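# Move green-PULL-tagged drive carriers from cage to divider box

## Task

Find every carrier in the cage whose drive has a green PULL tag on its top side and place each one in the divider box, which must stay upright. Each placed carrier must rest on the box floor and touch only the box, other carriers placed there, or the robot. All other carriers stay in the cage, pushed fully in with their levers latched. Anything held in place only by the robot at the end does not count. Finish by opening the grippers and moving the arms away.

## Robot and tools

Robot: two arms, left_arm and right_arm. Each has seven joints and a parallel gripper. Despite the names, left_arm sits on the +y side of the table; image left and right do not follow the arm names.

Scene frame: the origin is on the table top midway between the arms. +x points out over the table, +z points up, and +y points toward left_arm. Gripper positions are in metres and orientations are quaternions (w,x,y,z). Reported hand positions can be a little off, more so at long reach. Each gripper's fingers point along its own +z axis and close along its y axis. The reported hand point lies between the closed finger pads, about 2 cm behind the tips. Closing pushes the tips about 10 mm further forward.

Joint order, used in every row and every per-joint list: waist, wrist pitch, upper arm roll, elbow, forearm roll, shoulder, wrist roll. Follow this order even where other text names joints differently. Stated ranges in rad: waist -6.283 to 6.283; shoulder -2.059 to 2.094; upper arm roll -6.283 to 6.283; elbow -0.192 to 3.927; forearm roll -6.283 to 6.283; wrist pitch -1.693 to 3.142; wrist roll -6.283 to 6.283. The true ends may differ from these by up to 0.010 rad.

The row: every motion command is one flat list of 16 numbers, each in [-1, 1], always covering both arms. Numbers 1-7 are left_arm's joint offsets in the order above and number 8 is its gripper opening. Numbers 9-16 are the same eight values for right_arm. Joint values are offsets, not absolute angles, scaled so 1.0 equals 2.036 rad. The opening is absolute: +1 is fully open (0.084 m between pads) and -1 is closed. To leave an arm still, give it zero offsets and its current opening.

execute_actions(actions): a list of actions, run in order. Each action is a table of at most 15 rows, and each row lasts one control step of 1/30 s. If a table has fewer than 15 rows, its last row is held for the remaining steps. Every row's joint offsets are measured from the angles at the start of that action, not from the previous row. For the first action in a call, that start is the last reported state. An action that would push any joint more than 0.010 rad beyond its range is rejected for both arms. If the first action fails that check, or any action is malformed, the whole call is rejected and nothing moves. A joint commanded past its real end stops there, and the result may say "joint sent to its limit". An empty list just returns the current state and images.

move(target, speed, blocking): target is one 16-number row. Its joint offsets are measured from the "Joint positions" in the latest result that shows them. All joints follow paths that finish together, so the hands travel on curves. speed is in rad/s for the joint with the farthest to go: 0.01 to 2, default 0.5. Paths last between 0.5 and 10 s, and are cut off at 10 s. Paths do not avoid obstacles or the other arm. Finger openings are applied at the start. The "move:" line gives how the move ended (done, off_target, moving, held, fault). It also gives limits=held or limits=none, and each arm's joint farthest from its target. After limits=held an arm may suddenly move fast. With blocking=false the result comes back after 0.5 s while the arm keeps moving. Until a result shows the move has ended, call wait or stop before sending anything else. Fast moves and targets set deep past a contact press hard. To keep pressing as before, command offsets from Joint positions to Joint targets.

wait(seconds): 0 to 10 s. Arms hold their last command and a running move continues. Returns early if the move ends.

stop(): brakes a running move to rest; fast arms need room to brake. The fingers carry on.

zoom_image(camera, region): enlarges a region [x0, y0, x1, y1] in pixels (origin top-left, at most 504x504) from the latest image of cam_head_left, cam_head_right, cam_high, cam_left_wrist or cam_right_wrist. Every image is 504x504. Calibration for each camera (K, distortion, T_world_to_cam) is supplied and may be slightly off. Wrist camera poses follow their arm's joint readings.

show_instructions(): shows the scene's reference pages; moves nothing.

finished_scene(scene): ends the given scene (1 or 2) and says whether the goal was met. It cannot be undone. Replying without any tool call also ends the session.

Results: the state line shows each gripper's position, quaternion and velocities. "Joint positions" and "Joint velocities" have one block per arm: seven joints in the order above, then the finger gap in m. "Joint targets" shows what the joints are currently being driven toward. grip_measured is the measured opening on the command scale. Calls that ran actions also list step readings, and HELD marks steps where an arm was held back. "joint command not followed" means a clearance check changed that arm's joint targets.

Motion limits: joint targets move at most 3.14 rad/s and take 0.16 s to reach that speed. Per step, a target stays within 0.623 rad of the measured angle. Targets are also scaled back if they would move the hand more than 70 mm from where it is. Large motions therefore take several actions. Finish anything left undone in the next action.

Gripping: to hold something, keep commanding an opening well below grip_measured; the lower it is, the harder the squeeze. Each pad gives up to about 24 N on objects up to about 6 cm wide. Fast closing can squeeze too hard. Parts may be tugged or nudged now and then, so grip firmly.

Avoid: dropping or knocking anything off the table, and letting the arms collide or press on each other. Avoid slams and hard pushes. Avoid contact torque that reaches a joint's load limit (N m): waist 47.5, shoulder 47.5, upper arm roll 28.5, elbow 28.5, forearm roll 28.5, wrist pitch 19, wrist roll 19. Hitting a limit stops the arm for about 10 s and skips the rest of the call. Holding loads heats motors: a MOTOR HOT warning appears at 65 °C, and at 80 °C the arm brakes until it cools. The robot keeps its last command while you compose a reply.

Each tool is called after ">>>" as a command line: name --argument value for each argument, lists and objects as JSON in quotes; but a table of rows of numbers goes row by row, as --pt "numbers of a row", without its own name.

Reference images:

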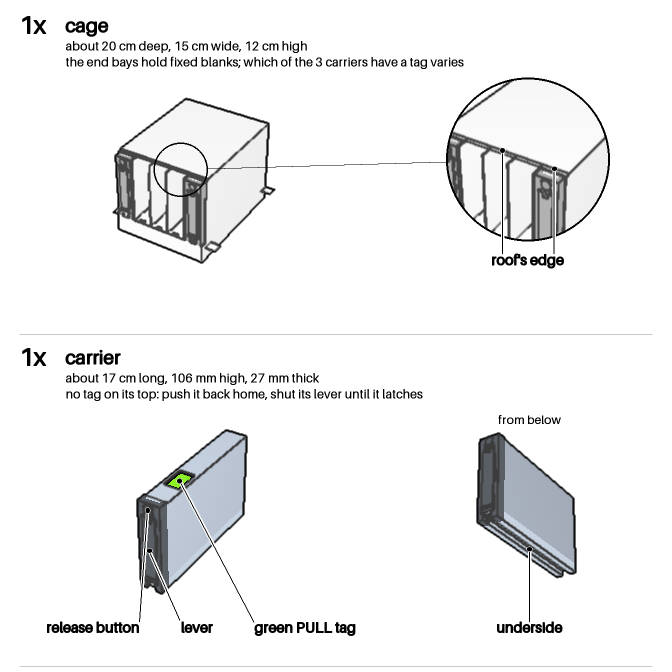

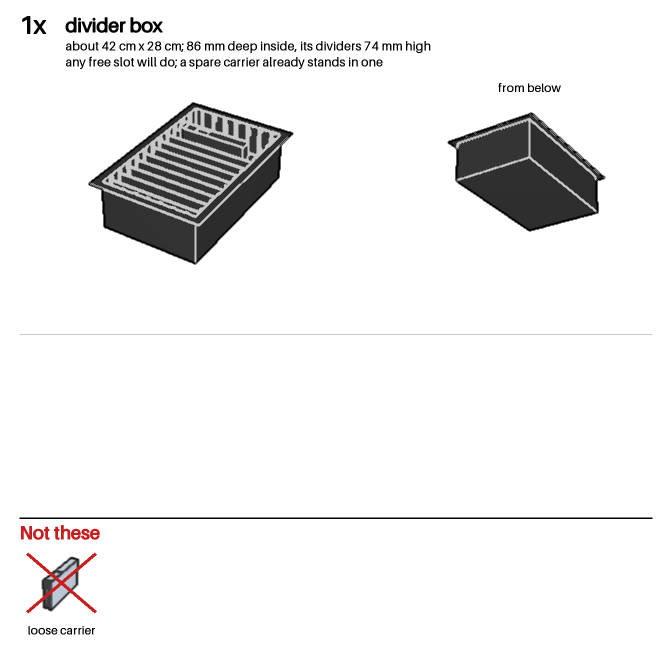

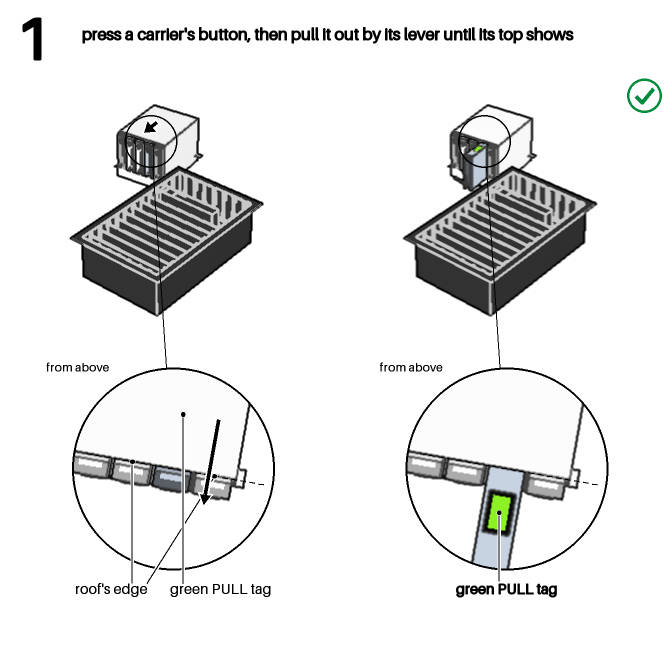

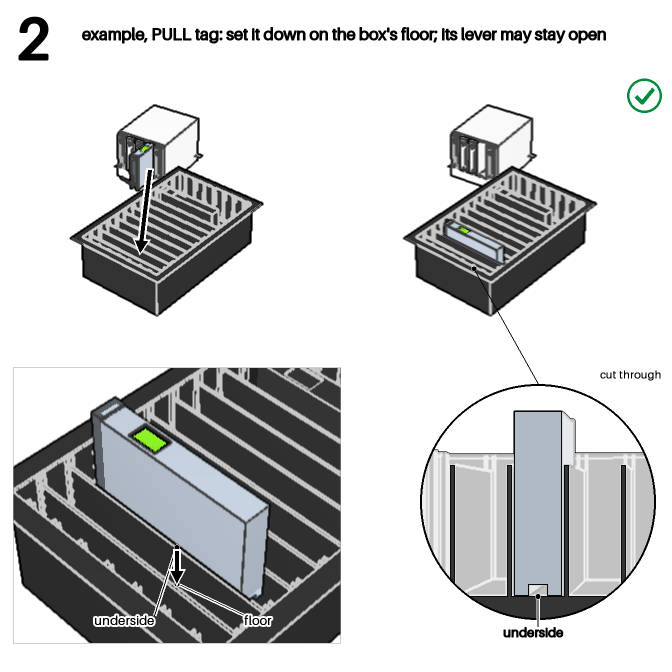

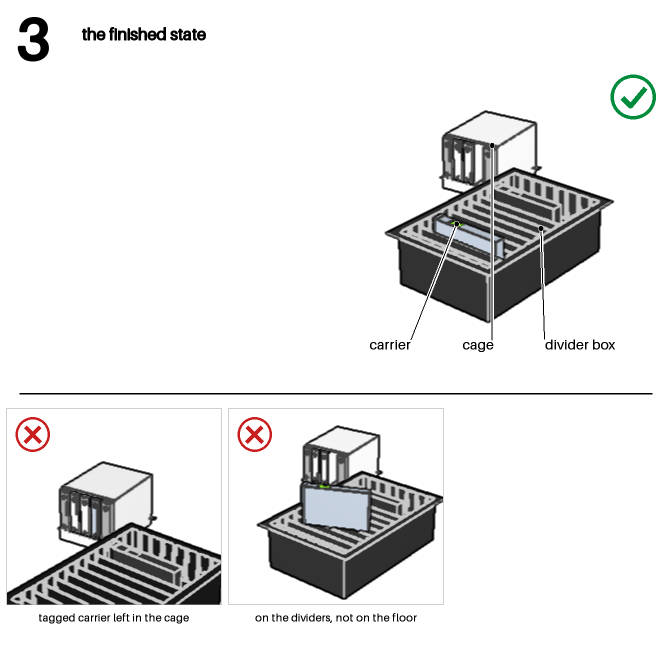

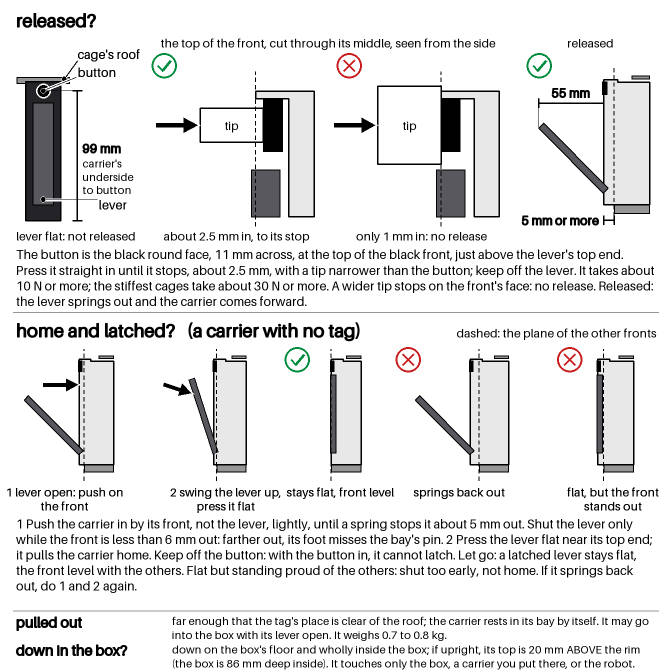

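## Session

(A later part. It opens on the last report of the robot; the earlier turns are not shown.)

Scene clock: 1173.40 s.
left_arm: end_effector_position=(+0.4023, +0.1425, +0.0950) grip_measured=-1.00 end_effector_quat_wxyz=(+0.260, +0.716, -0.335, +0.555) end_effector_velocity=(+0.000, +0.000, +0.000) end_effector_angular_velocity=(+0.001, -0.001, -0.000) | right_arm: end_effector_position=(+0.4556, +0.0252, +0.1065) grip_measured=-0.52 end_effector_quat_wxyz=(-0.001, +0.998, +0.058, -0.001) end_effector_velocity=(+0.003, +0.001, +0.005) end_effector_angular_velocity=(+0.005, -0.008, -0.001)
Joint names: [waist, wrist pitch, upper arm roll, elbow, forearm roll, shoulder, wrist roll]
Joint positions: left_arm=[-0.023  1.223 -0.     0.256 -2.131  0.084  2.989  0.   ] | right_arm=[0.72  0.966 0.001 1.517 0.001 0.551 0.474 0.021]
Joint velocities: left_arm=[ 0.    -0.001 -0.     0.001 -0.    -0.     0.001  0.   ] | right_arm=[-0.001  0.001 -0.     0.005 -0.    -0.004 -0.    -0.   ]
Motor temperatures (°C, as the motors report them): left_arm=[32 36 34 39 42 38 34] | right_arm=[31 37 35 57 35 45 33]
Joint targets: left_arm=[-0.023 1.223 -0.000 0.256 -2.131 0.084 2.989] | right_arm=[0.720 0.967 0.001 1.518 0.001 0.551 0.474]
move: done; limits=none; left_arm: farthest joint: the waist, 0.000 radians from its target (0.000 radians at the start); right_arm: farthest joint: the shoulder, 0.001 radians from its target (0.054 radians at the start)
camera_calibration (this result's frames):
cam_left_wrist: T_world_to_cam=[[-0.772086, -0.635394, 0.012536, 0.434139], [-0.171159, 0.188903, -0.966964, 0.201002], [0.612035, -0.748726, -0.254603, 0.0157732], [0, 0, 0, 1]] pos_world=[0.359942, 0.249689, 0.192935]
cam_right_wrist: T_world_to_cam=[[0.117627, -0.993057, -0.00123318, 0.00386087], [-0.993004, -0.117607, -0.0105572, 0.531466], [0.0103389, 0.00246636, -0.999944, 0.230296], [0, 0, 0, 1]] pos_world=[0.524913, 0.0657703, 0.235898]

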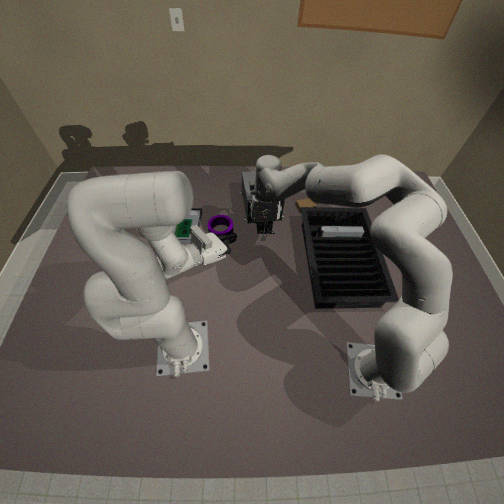

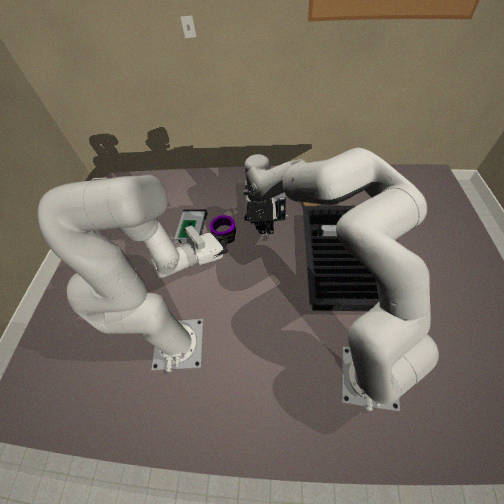

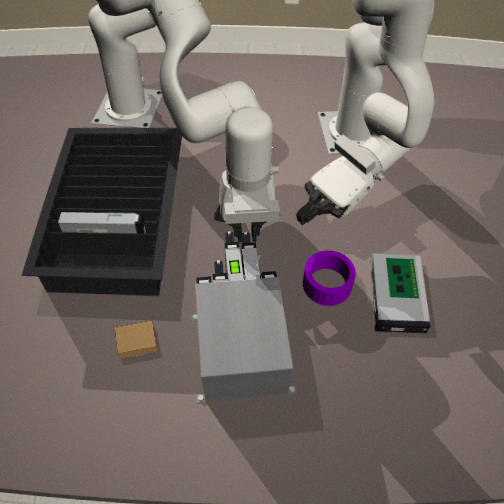

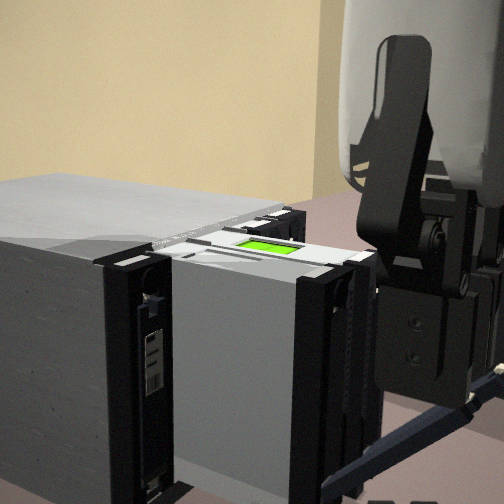

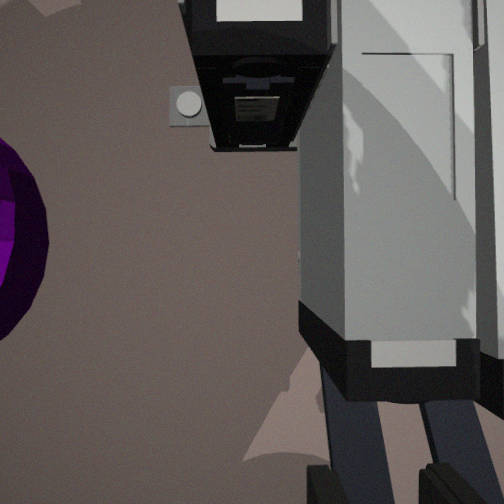

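>>> move --target '[0,0,0,0,0,0,0,-1, 0.0023,0.0051,0,0.0052,0,0.0001,0.0023,-1]' --speed 0.1

Scene clock: 1197.27 s.
left_arm: end_effector_position=(+0.4023, +0.1425, +0.0950) grip_measured=-1.00 end_effector_quat_wxyz=(+0.260, +0.716, -0.335, +0.555) end_effector_velocity=(-0.000, -0.000, +0.000) end_effector_angular_velocity=(-0.000, -0.000, -0.000) | right_arm: end_effector_position=(+0.4552, +0.0282, +0.1098) grip_measured=-1.00 end_effector_quat_wxyz=(-0.001, +0.998, +0.058, -0.001) end_effector_velocity=(-0.001, +0.001, +0.000) end_effector_angular_velocity=(-0.002, +0.002, +0.001)
Joint names: [waist, wrist pitch, upper arm roll, elbow, forearm roll, shoulder, wrist roll]
Joint positions: left_arm=[-0.023  1.223 -0.     0.256 -2.131  0.084  2.989  0.   ] | right_arm=[0.724 0.977 0.001 1.528 0.001 0.552 0.479 0.   ]
Joint velocities: left_arm=[-0.001  0.     0.001 -0.    -0.    -0.    -0.     0.   ] | right_arm=[ 0.002  0.003 -0.001  0.002 -0.001  0.001  0.001  0.   ]
Motor temperatures (°C, as the motors report them): left_arm=[32 36 34 39 42 38 34] | right_arm=[31 37 35 58 35 45 33]
Joint targets: left_arm=[-0.023 1.223 -0.000 0.256 -2.131 0.084 2.989] | right_arm=[0.724 0.977 0.001 1.528 0.001 0.552 0.479]
move: done; limits=none; left_arm: farthest joint: the waist, 0.000 radians from its target (0.000 radians at the start); right_arm: farthest joint: the waist, 0.000 radians from its target (0.005 radians at the start)
camera_calibration (this result's frames):
cam_left_wrist: T_world_to_cam=[[-0.772086, -0.635394, 0.0125358, 0.434139], [-0.171159, 0.188903, -0.966964, 0.201002], [0.612036, -0.748726, -0.254603, 0.0157732], [0, 0, 0, 1]] pos_world=[0.359942, 0.249689, 0.192935]
cam_right_wrist: T_world_to_cam=[[0.117624, -0.993057, -0.00121972, 0.00692944], [-0.993005, -0.117605, -0.0105392, 0.531444], [0.0103226, 0.00245085, -0.999944, 0.233582], [0, 0, 0, 1]] pos_world=[0.5245, 0.0688093, 0.239179]

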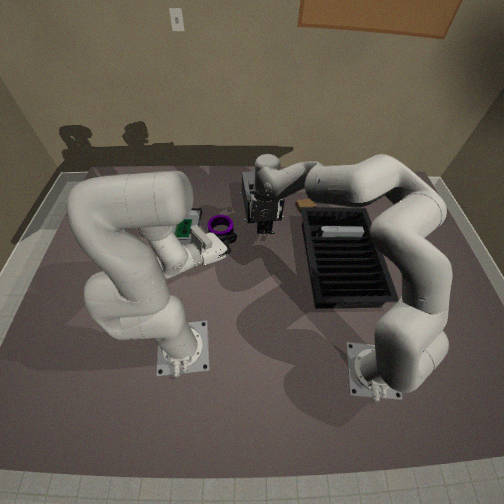

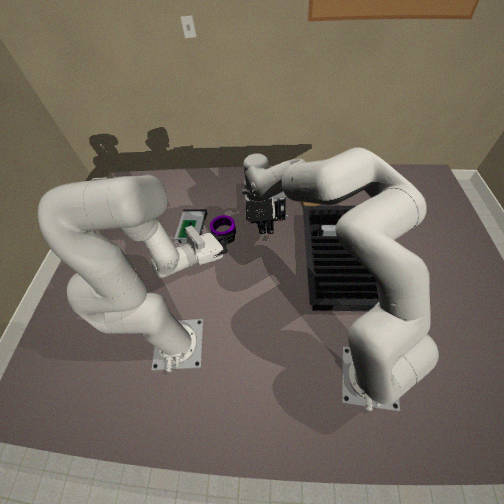

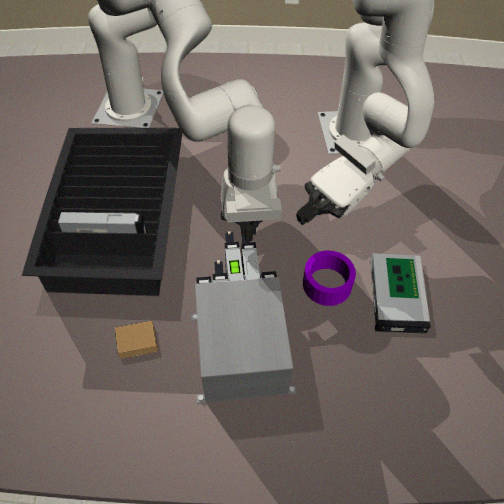

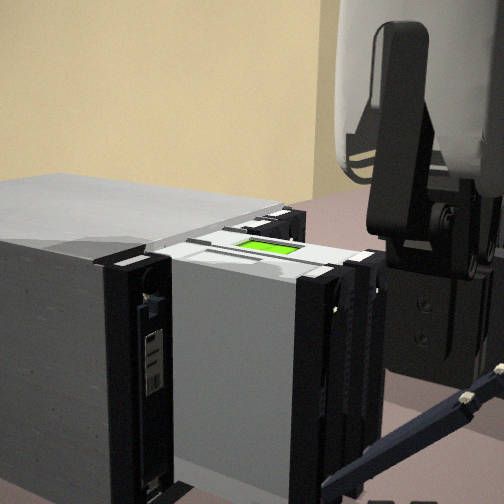

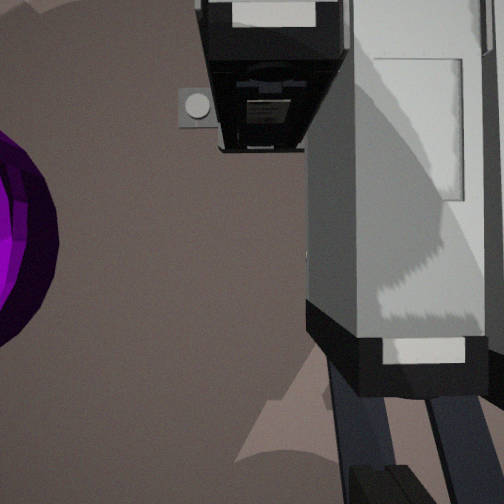

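>>> move --target '[0,0,0,0,0,0,0,-1, -0.0158,0.0456,0,0.1165,0,0.0709,-0.0158,-1]' --speed 0.1

Scene clock: 1204.57 s.
left_arm: end_effector_position=(+0.4023, +0.1425, +0.0950) grip_measured=-1.00 end_effector_quat_wxyz=(+0.260, +0.716, -0.335, +0.555) end_effector_velocity=(+0.000, +0.000, +0.000) end_effector_angular_velocity=(-0.000, +0.000, +0.001) | right_arm: end_effector_position=(+0.4998, +0.0336, +0.1099) grip_measured=-1.00 end_effector_quat_wxyz=(-0.001, +0.998, +0.058, -0.001) end_effector_velocity=(+0.000, -0.000, -0.001) end_effector_angular_velocity=(-0.001, +0.002, -0.000)
Joint names: [waist, wrist pitch, upper arm roll, elbow, forearm roll, shoulder, wrist roll]
Joint positions: left_arm=[-0.023  1.223 -0.     0.256 -2.131  0.084  2.989  0.   ] | right_arm=[0.692 1.069 0.001 1.765 0.001 0.696 0.447 0.   ]
Joint velocities: left_arm=[-0.    -0.     0.001  0.001 -0.     0.    -0.001  0.   ] | right_arm=[-0.001  0.002 -0.     0.002  0.     0.002 -0.     0.   ]
Motor temperatures (°C, as the motors report them): left_arm=[32 36 34 39 42 38 34] | right_arm=[31 37 35 58 35 45 33]
Joint targets: left_arm=[-0.023 1.223 -0.000 0.256 -2.131 0.084 2.989] | right_arm=[0.692 1.069 0.001 1.765 0.001 0.696 0.447]
move: done; limits=none; left_arm: farthest joint: the waist, 0.000 radians from its target (0.000 radians at the start); right_arm: farthest joint: the shoulder, 0.001 radians from its target (0.145 radians at the start)
camera_calibration (this result's frames):
cam_left_wrist: T_world_to_cam=[[-0.772086, -0.635394, 0.0125358, 0.434139], [-0.171159, 0.188903, -0.966964, 0.201002], [0.612036, -0.748725, -0.254603, 0.0157732], [0, 0, 0, 1]] pos_world=[0.359942, 0.249689, 0.192935]
cam_right_wrist: T_world_to_cam=[[0.117664, -0.993052, -0.0014886, 0.00703336], [-0.993, -0.117642, -0.0105258, 0.576371], [0.0102775, 0.00271668, -0.999943, 0.233223], [0, 0, 0, 1]] pos_world=[0.569112, 0.0741564, 0.239287]

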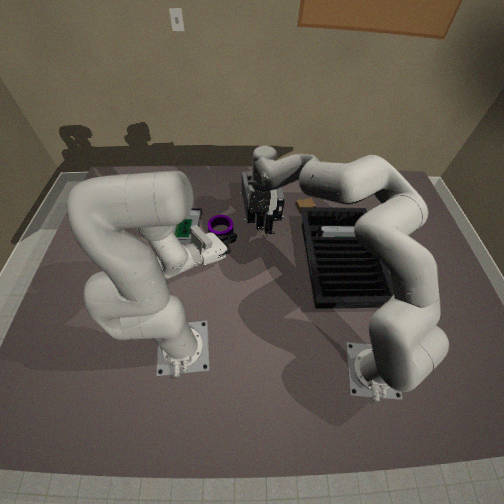

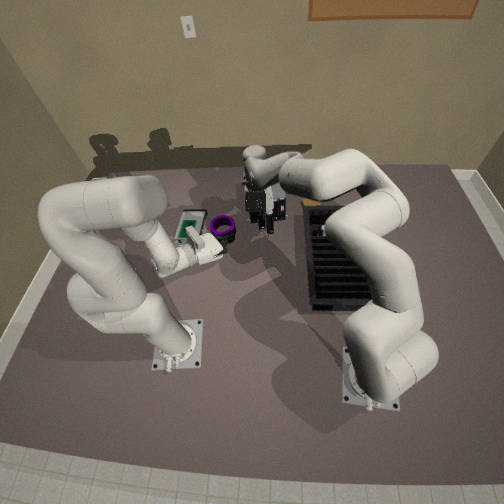

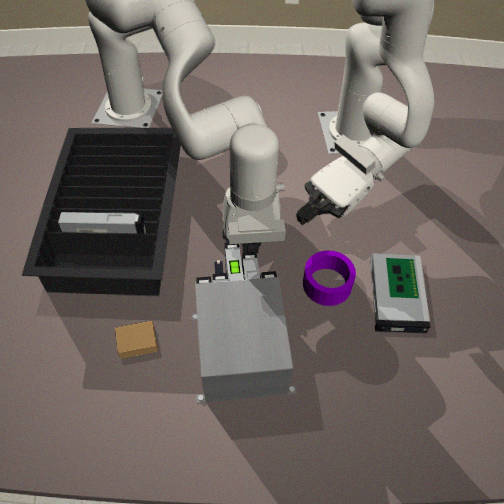

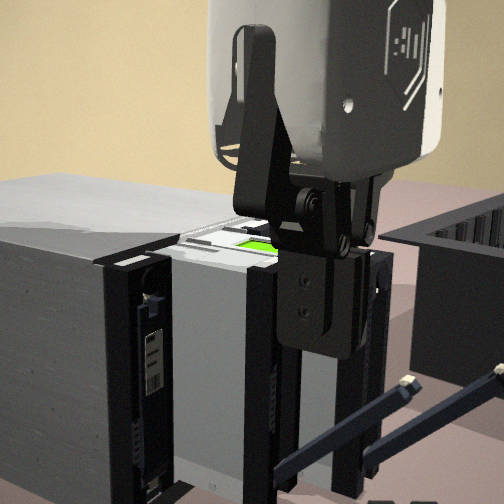

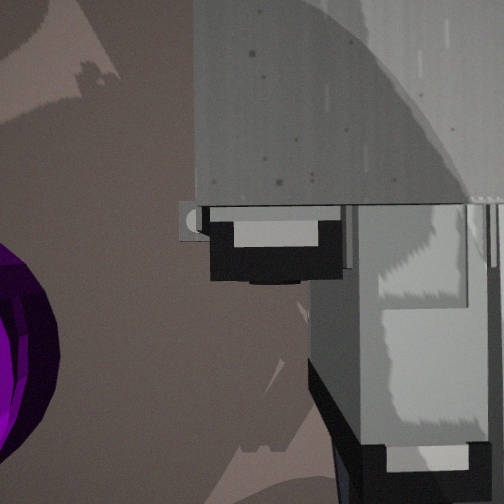

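>>> move --target '[0,0,0,0,0,0,0,-1, -0.0125,0.0556,0,0.1342,0,0.0786,-0.0125,-1]' --speed 0.1

Scene clock: 1210.57 s.
left_arm: end_effector_position=(+0.4023, +0.1425, +0.0950) grip_measured=-1.00 end_effector_quat_wxyz=(+0.260, +0.716, -0.335, +0.555) end_effector_velocity=(+0.000, -0.000, +0.000) end_effector_angular_velocity=(+0.000, -0.002, -0.001) | right_arm: end_effector_position=(+0.5395, +0.0383, +0.1098) grip_measured=-1.00 end_effector_quat_wxyz=(-0.001, +0.998, +0.058, -0.001) end_effector_velocity=(-0.000, +0.001, +0.000) end_effector_angular_velocity=(+0.000, -0.001, +0.002)
Joint names: [waist, wrist pitch, upper arm roll, elbow, forearm roll, shoulder, wrist roll]
Joint positions: left_arm=[-0.023  1.223 -0.     0.256 -2.131  0.084  2.989  0.   ] | right_arm=[0.667 1.182 0.001 2.037 0.001 0.856 0.421 0.   ]
Joint velocities: left_arm=[-0.     0.001 -0.     0.001 -0.     0.     0.001  0.   ] | right_arm=[ 0.002  0.     0.     0.002 -0.     0.001 -0.     0.   ]
Motor temperatures (°C, as the motors report them): left_arm=[32 36 34 39 42 38 34] | right_arm=[31 37 35 58 35 46 33]
Joint targets: left_arm=[-0.023 1.223 -0.000 0.256 -2.131 0.084 2.989] | right_arm=[0.667 1.183 0.001 2.038 0.001 0.856 0.421]
move: done; limits=none; left_arm: farthest joint: the waist, 0.000 radians from its target (0.000 radians at the start); right_arm: farthest joint: the elbow, 0.001 radians from its target (0.273 radians at the start)
camera_calibration (this result's frames):
cam_left_wrist: T_world_to_cam=[[-0.772086, -0.635394, 0.0125359, 0.434139], [-0.171159, 0.188903, -0.966964, 0.201002], [0.612036, -0.748725, -0.254603, 0.0157732], [0, 0, 0, 1]] pos_world=[0.359942, 0.249689, 0.192935]
cam_right_wrist: T_world_to_cam=[[0.117673, -0.993051, -0.00165927, 0.00703217], [-0.993002, -0.11765, -0.010296, 0.616308], [0.0100292, 0.00285921, -0.999946, 0.232811], [0, 0, 0, 1]] pos_world=[0.608833, 0.0788263, 0.239155]

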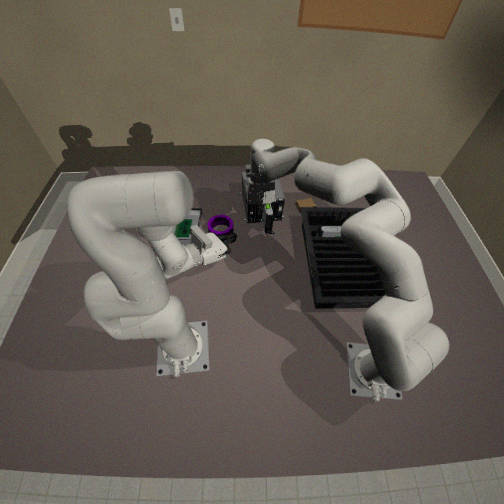

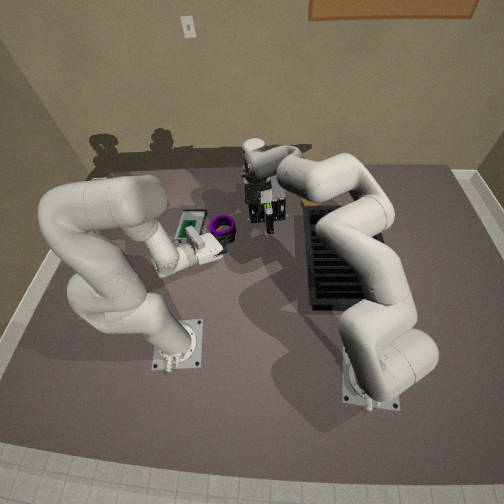

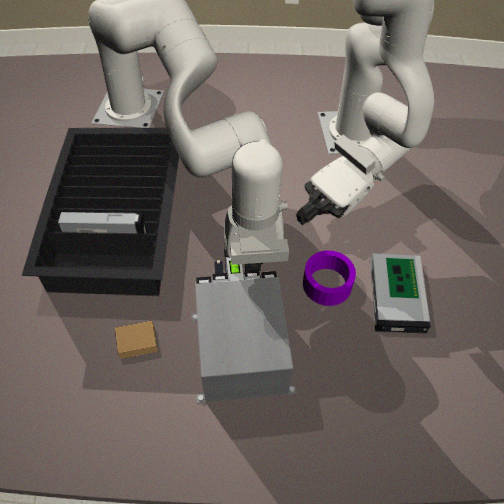

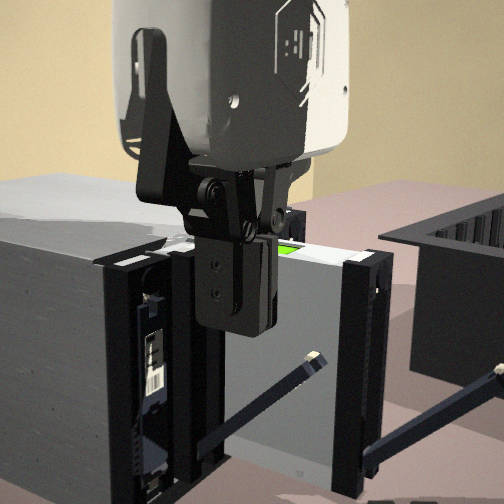

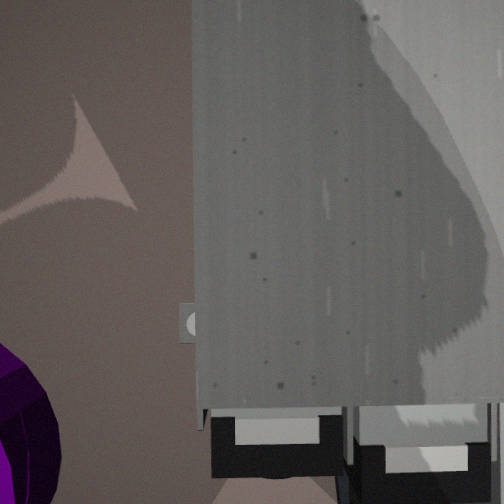

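>>> move --target '[0,0,0,0,0,0,0,-1, -0.0009,0.0052,0,0.0122,0,0.0070,-0.0009,-1]' --speed 0.03

Scene clock: 1219.33 s.
left_arm: end_effector_position=(+0.4023, +0.1425, +0.0950) grip_measured=-1.00 end_effector_quat_wxyz=(+0.260, +0.716, -0.335, +0.555) end_effector_velocity=(+0.000, -0.000, +0.000) end_effector_angular_velocity=(+0.001, -0.001, -0.001) | right_arm: end_effector_position=(+0.5420, +0.0389, +0.1096) grip_measured=-1.00 end_effector_quat_wxyz=(-0.001, +0.998, +0.058, -0.001) end_effector_velocity=(+0.000, -0.000, +0.000) end_effector_angular_velocity=(-0.001, -0.000, +0.000)
Joint names: [waist, wrist pitch, upper arm roll, elbow, forearm roll, shoulder, wrist roll]
Joint positions: left_arm=[-0.023  1.223 -0.     0.256 -2.131  0.084  2.989  0.   ] | right_arm=[0.665 1.194 0.002 2.062 0.001 0.87  0.419 0.   ]
Joint velocities: left_arm=[-0.001 -0.     0.001  0.     0.    -0.     0.001  0.   ] | right_arm=[ 0.     0.001 -0.     0.002 -0.001  0.001  0.     0.   ]
Motor temperatures (°C, as the motors report them): left_arm=[32 36 34 39 42 38 34] | right_arm=[31 37 35 59 35 46 33]
Joint targets: left_arm=[-0.023 1.223 -0.000 0.256 -2.131 0.084 2.989] | right_arm=[0.665 1.193 0.001 2.062 0.001 0.870 0.419]
move: done; limits=none; left_arm: farthest joint: the waist, 0.000 radians from its target (0.000 radians at the start); right_arm: farthest joint: the upper arm roll, 0.001 radians from its target (0.000 radians at the start)
camera_calibration (this result's frames):
cam_left_wrist: T_world_to_cam=[[-0.772086, -0.635394, 0.012536, 0.434139], [-0.171159, 0.188903, -0.966964, 0.201002], [0.612036, -0.748725, -0.254603, 0.0157732], [0, 0, 0, 1]] pos_world=[0.359942, 0.249689, 0.192935]
cam_right_wrist: T_world_to_cam=[[0.118136, -0.992996, -0.00162676, 0.00702518], [-0.992957, -0.118117, -0.00920072, 0.618751], [0.00894413, 0.00270225, -0.999956, 0.233168], [0, 0, 0, 1]] pos_world=[0.611477, 0.0794307, 0.238862]

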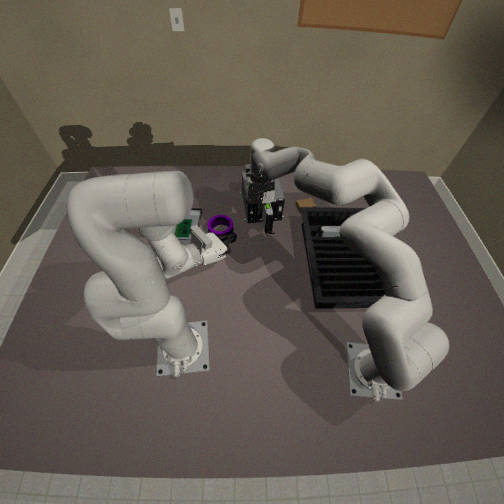

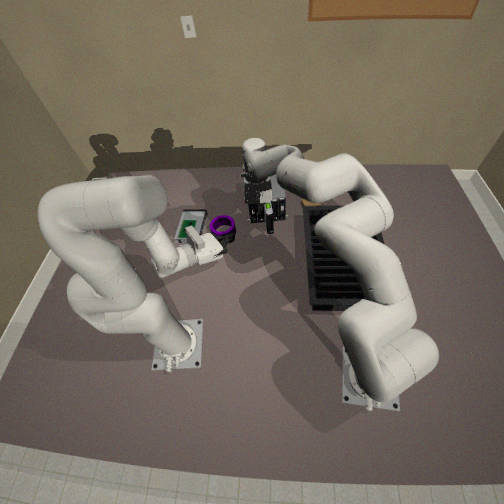

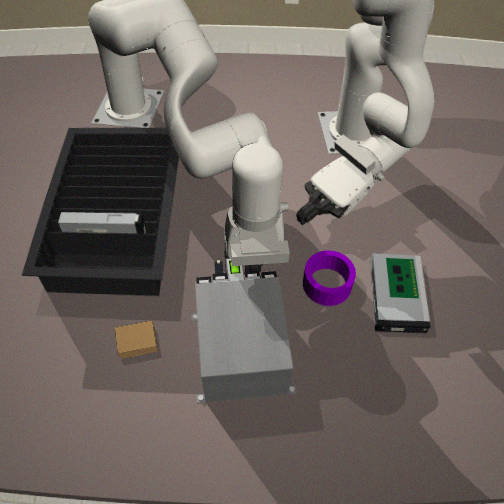

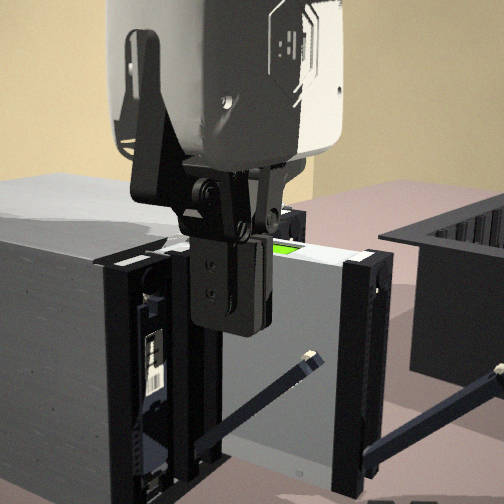

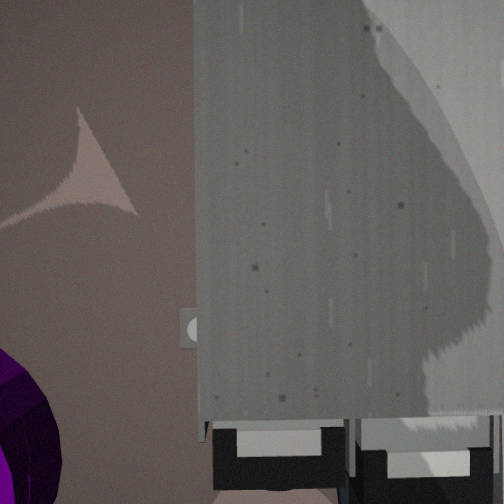

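>>> move --target '[0,0,0,0,0,0,0,-1, 0.0213,-0.0862,-0.0005,-0.2087,0,-0.1235,0.0213,-1]' --speed 0.4

>>> move --target '[0,0,0,0,0,0,0,-1, 0,-0.0236,0,-0.0096,0,0.0140,0,-1]' --speed 0.15

Scene clock: 1249.20 s.
left_arm: end_effector_position=(+0.4023, +0.1425, +0.0950) grip_measured=-1.00 end_effector_quat_wxyz=(+0.260, +0.716, -0.335, +0.555) end_effector_velocity=(+0.000, -0.001, +0.000) end_effector_angular_velocity=(-0.000, -0.001, -0.002) | right_arm: end_effector_position=(+0.4771, +0.0309, +0.1101) grip_measured=-1.00 end_effector_quat_wxyz=(-0.001, +0.998, +0.058, -0.000) end_effector_velocity=(-0.001, +0.000, -0.000) end_effector_angular_velocity=(-0.001, +0.002, +0.002)
Joint names: [waist, wrist pitch, upper arm roll, elbow, forearm roll, shoulder, wrist roll]
Joint positions: left_arm=[-0.023  1.223 -0.     0.256 -2.131  0.084  2.989  0.   ] | right_arm=[0.709 1.018 0.001 1.637 0.001 0.619 0.463 0.   ]
Joint velocities: left_arm=[-0.001  0.    -0.001  0.001  0.     0.     0.     0.   ] | right_arm=[ 0.001  0.001  0.001 -0.003 -0.    -0.002 -0.     0.   ]
Motor temperatures (°C, as the motors report them): left_arm=[32 36 34 39 42 38 34] | right_arm=[31 40 35 62 35 48 33]
Joint targets: left_arm=[-0.023 1.223 -0.000 0.256 -2.131 0.084 2.989] | right_arm=[0.709 1.018 0.001 1.637 0.001 0.618 0.463]
move: done; limits=none; left_arm: farthest joint: the waist, 0.000 radians from its target (0.000 radians at the start); right_arm: farthest joint: the waist, 0.000 radians from its target (0.043 radians at the start)
camera_calibration (this result's frames):
cam_left_wrist: T_world_to_cam=[[-0.772086, -0.635394, 0.0125356, 0.434139], [-0.171159, 0.188903, -0.966964, 0.201002], [0.612036, -0.748725, -0.254603, 0.0157732], [0, 0, 0, 1]] pos_world=[0.359942, 0.249689, 0.192935]
cam_right_wrist: T_world_to_cam=[[0.117371, -0.993087, -0.00151889, 0.00717474], [-0.993026, -0.117346, -0.0114117, 0.553684], [0.0111546, 0.0028477, -0.999934, 0.23323], [0, 0, 0, 1]] pos_world=[0.546378, 0.0714336, 0.239544]

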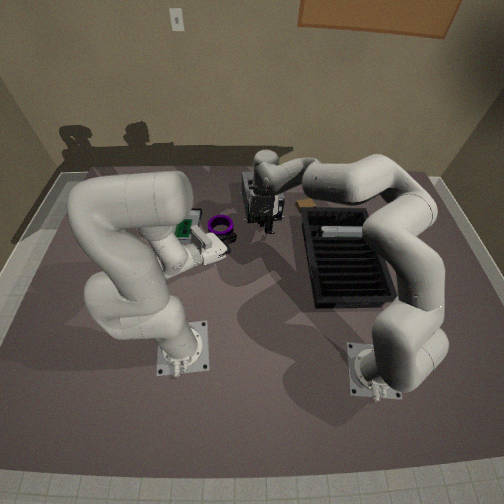

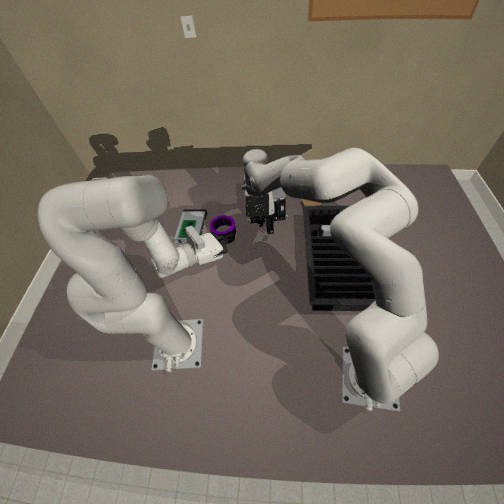

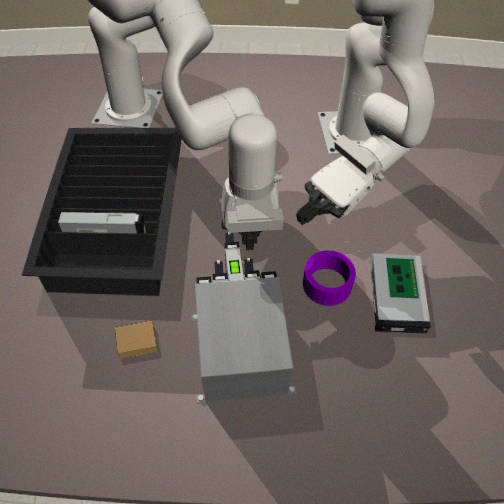

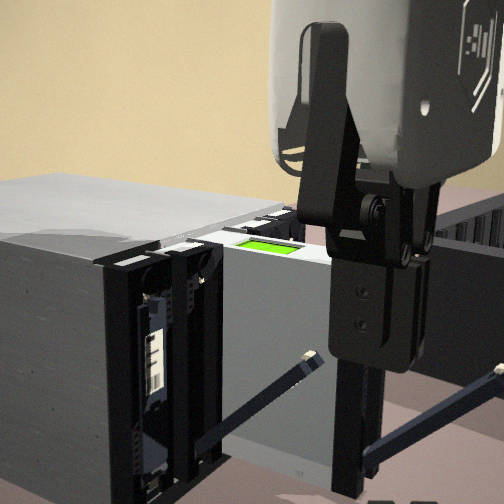

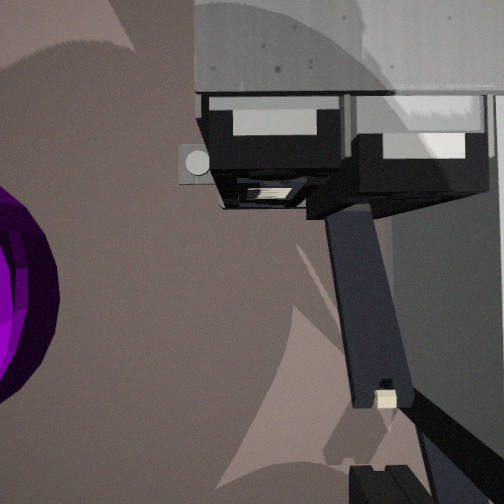

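Scene clock: 1250.10 s.
left_arm: end_effector_position=(+0.4023, +0.1425, +0.0950) grip_measured=-1.00 end_effector_quat_wxyz=(+0.260, +0.716, -0.335, +0.555) end_effector_velocity=(-0.000, -0.000, -0.000) end_effector_angular_velocity=(+0.000, +0.000, -0.000) | right_arm: end_effector_position=(+0.4773, +0.0310, +0.0884) grip_measured=-1.00 end_effector_quat_wxyz=(-0.001, +0.998, +0.058, +0.000) end_effector_velocity=(-0.001, -0.001, -0.003) end_effector_angular_velocity=(-0.002, +0.004, -0.002)
Joint names: [waist, wrist pitch, upper arm roll, elbow, forearm roll, shoulder, wrist roll]
Joint positions: left_arm=[-0.023  1.223 -0.     0.256 -2.131  0.084  2.989  0.   ] | right_arm=[0.709 0.97  0.001 1.618 0.001 0.647 0.463 0.   ]
Joint velocities: left_arm=[ 0.    -0.    -0.001 -0.    -0.     0.     0.001  0.   ] | right_arm=[-0.001 -0.     0.001 -0.003  0.     0.002  0.001  0.   ]
Motor temperatures (°C, as the motors report them): left_arm=[32 36 34 39 42 38 34] | right_arm=[31 40 35 62 35 48 33]
Joint targets: left_arm=[-0.023 1.223 -0.000 0.256 -2.131 0.084 2.989] | right_arm=[0.709 0.970 0.001 1.618 0.001 0.647 0.463]
move: done; limits=none; left_arm: farthest joint: the waist, 0.000 radians from its target (0.000 radians at the start); right_arm: farthest joint: the shoulder, 0.001 radians from its target (0.029 radians at the start)
camera_calibration (this result's frames):
cam_left_wrist: T_world_to_cam=[[-0.772086, -0.635395, 0.0125356, 0.434139], [-0.171159, 0.188903, -0.966964, 0.201002], [0.612036, -0.748725, -0.254603, 0.015773], [0, 0, 0, 1]] pos_world=[0.359942, 0.249689, 0.192935]
cam_right_wrist: T_world_to_cam=[[0.117308, -0.993094, -0.00171703, 0.00724129], [-0.993028, -0.117279, -0.0118442, 0.553602], [0.011561, 0.00309447, -0.999928, 0.211372], [0, 0, 0, 1]] pos_world=[0.546449, 0.0714632, 0.217926]

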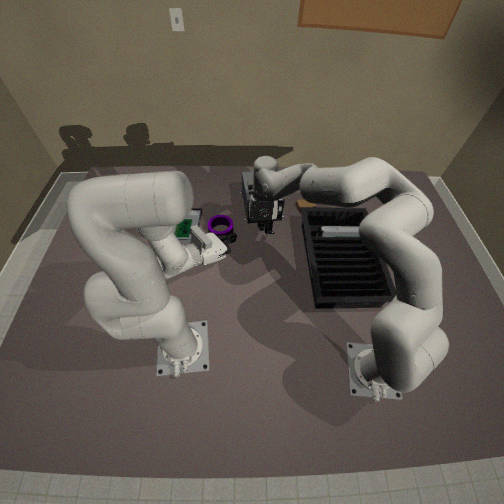

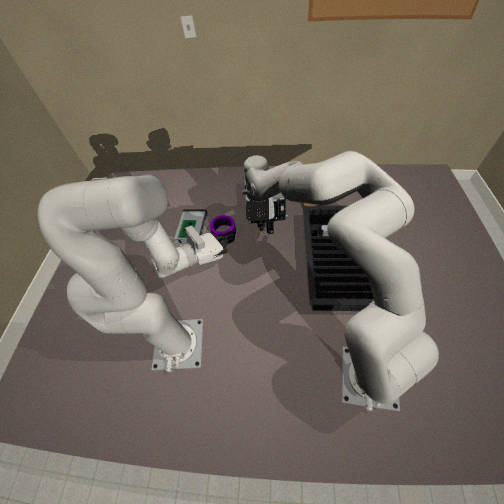

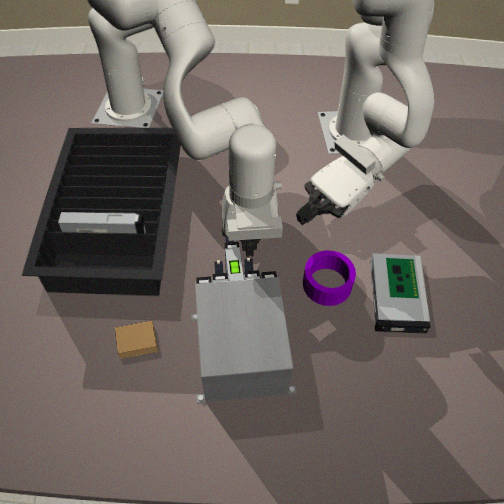

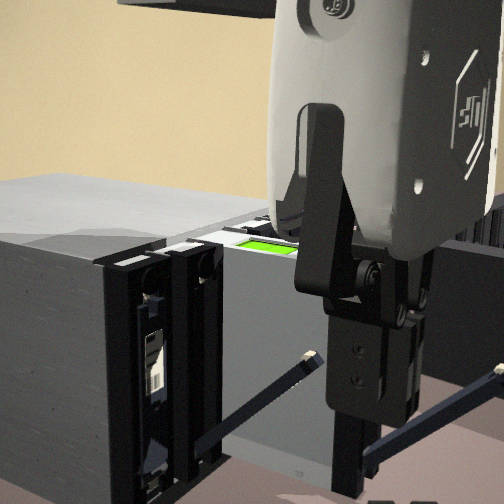

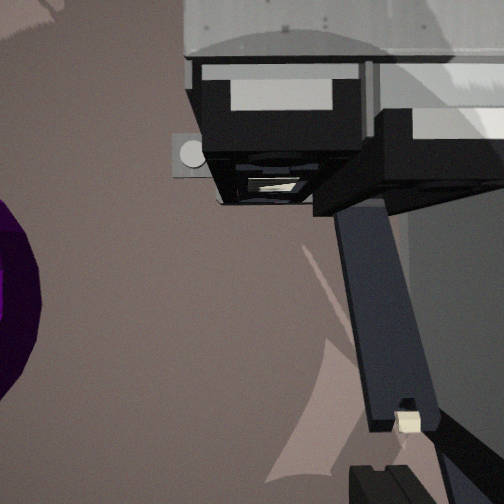

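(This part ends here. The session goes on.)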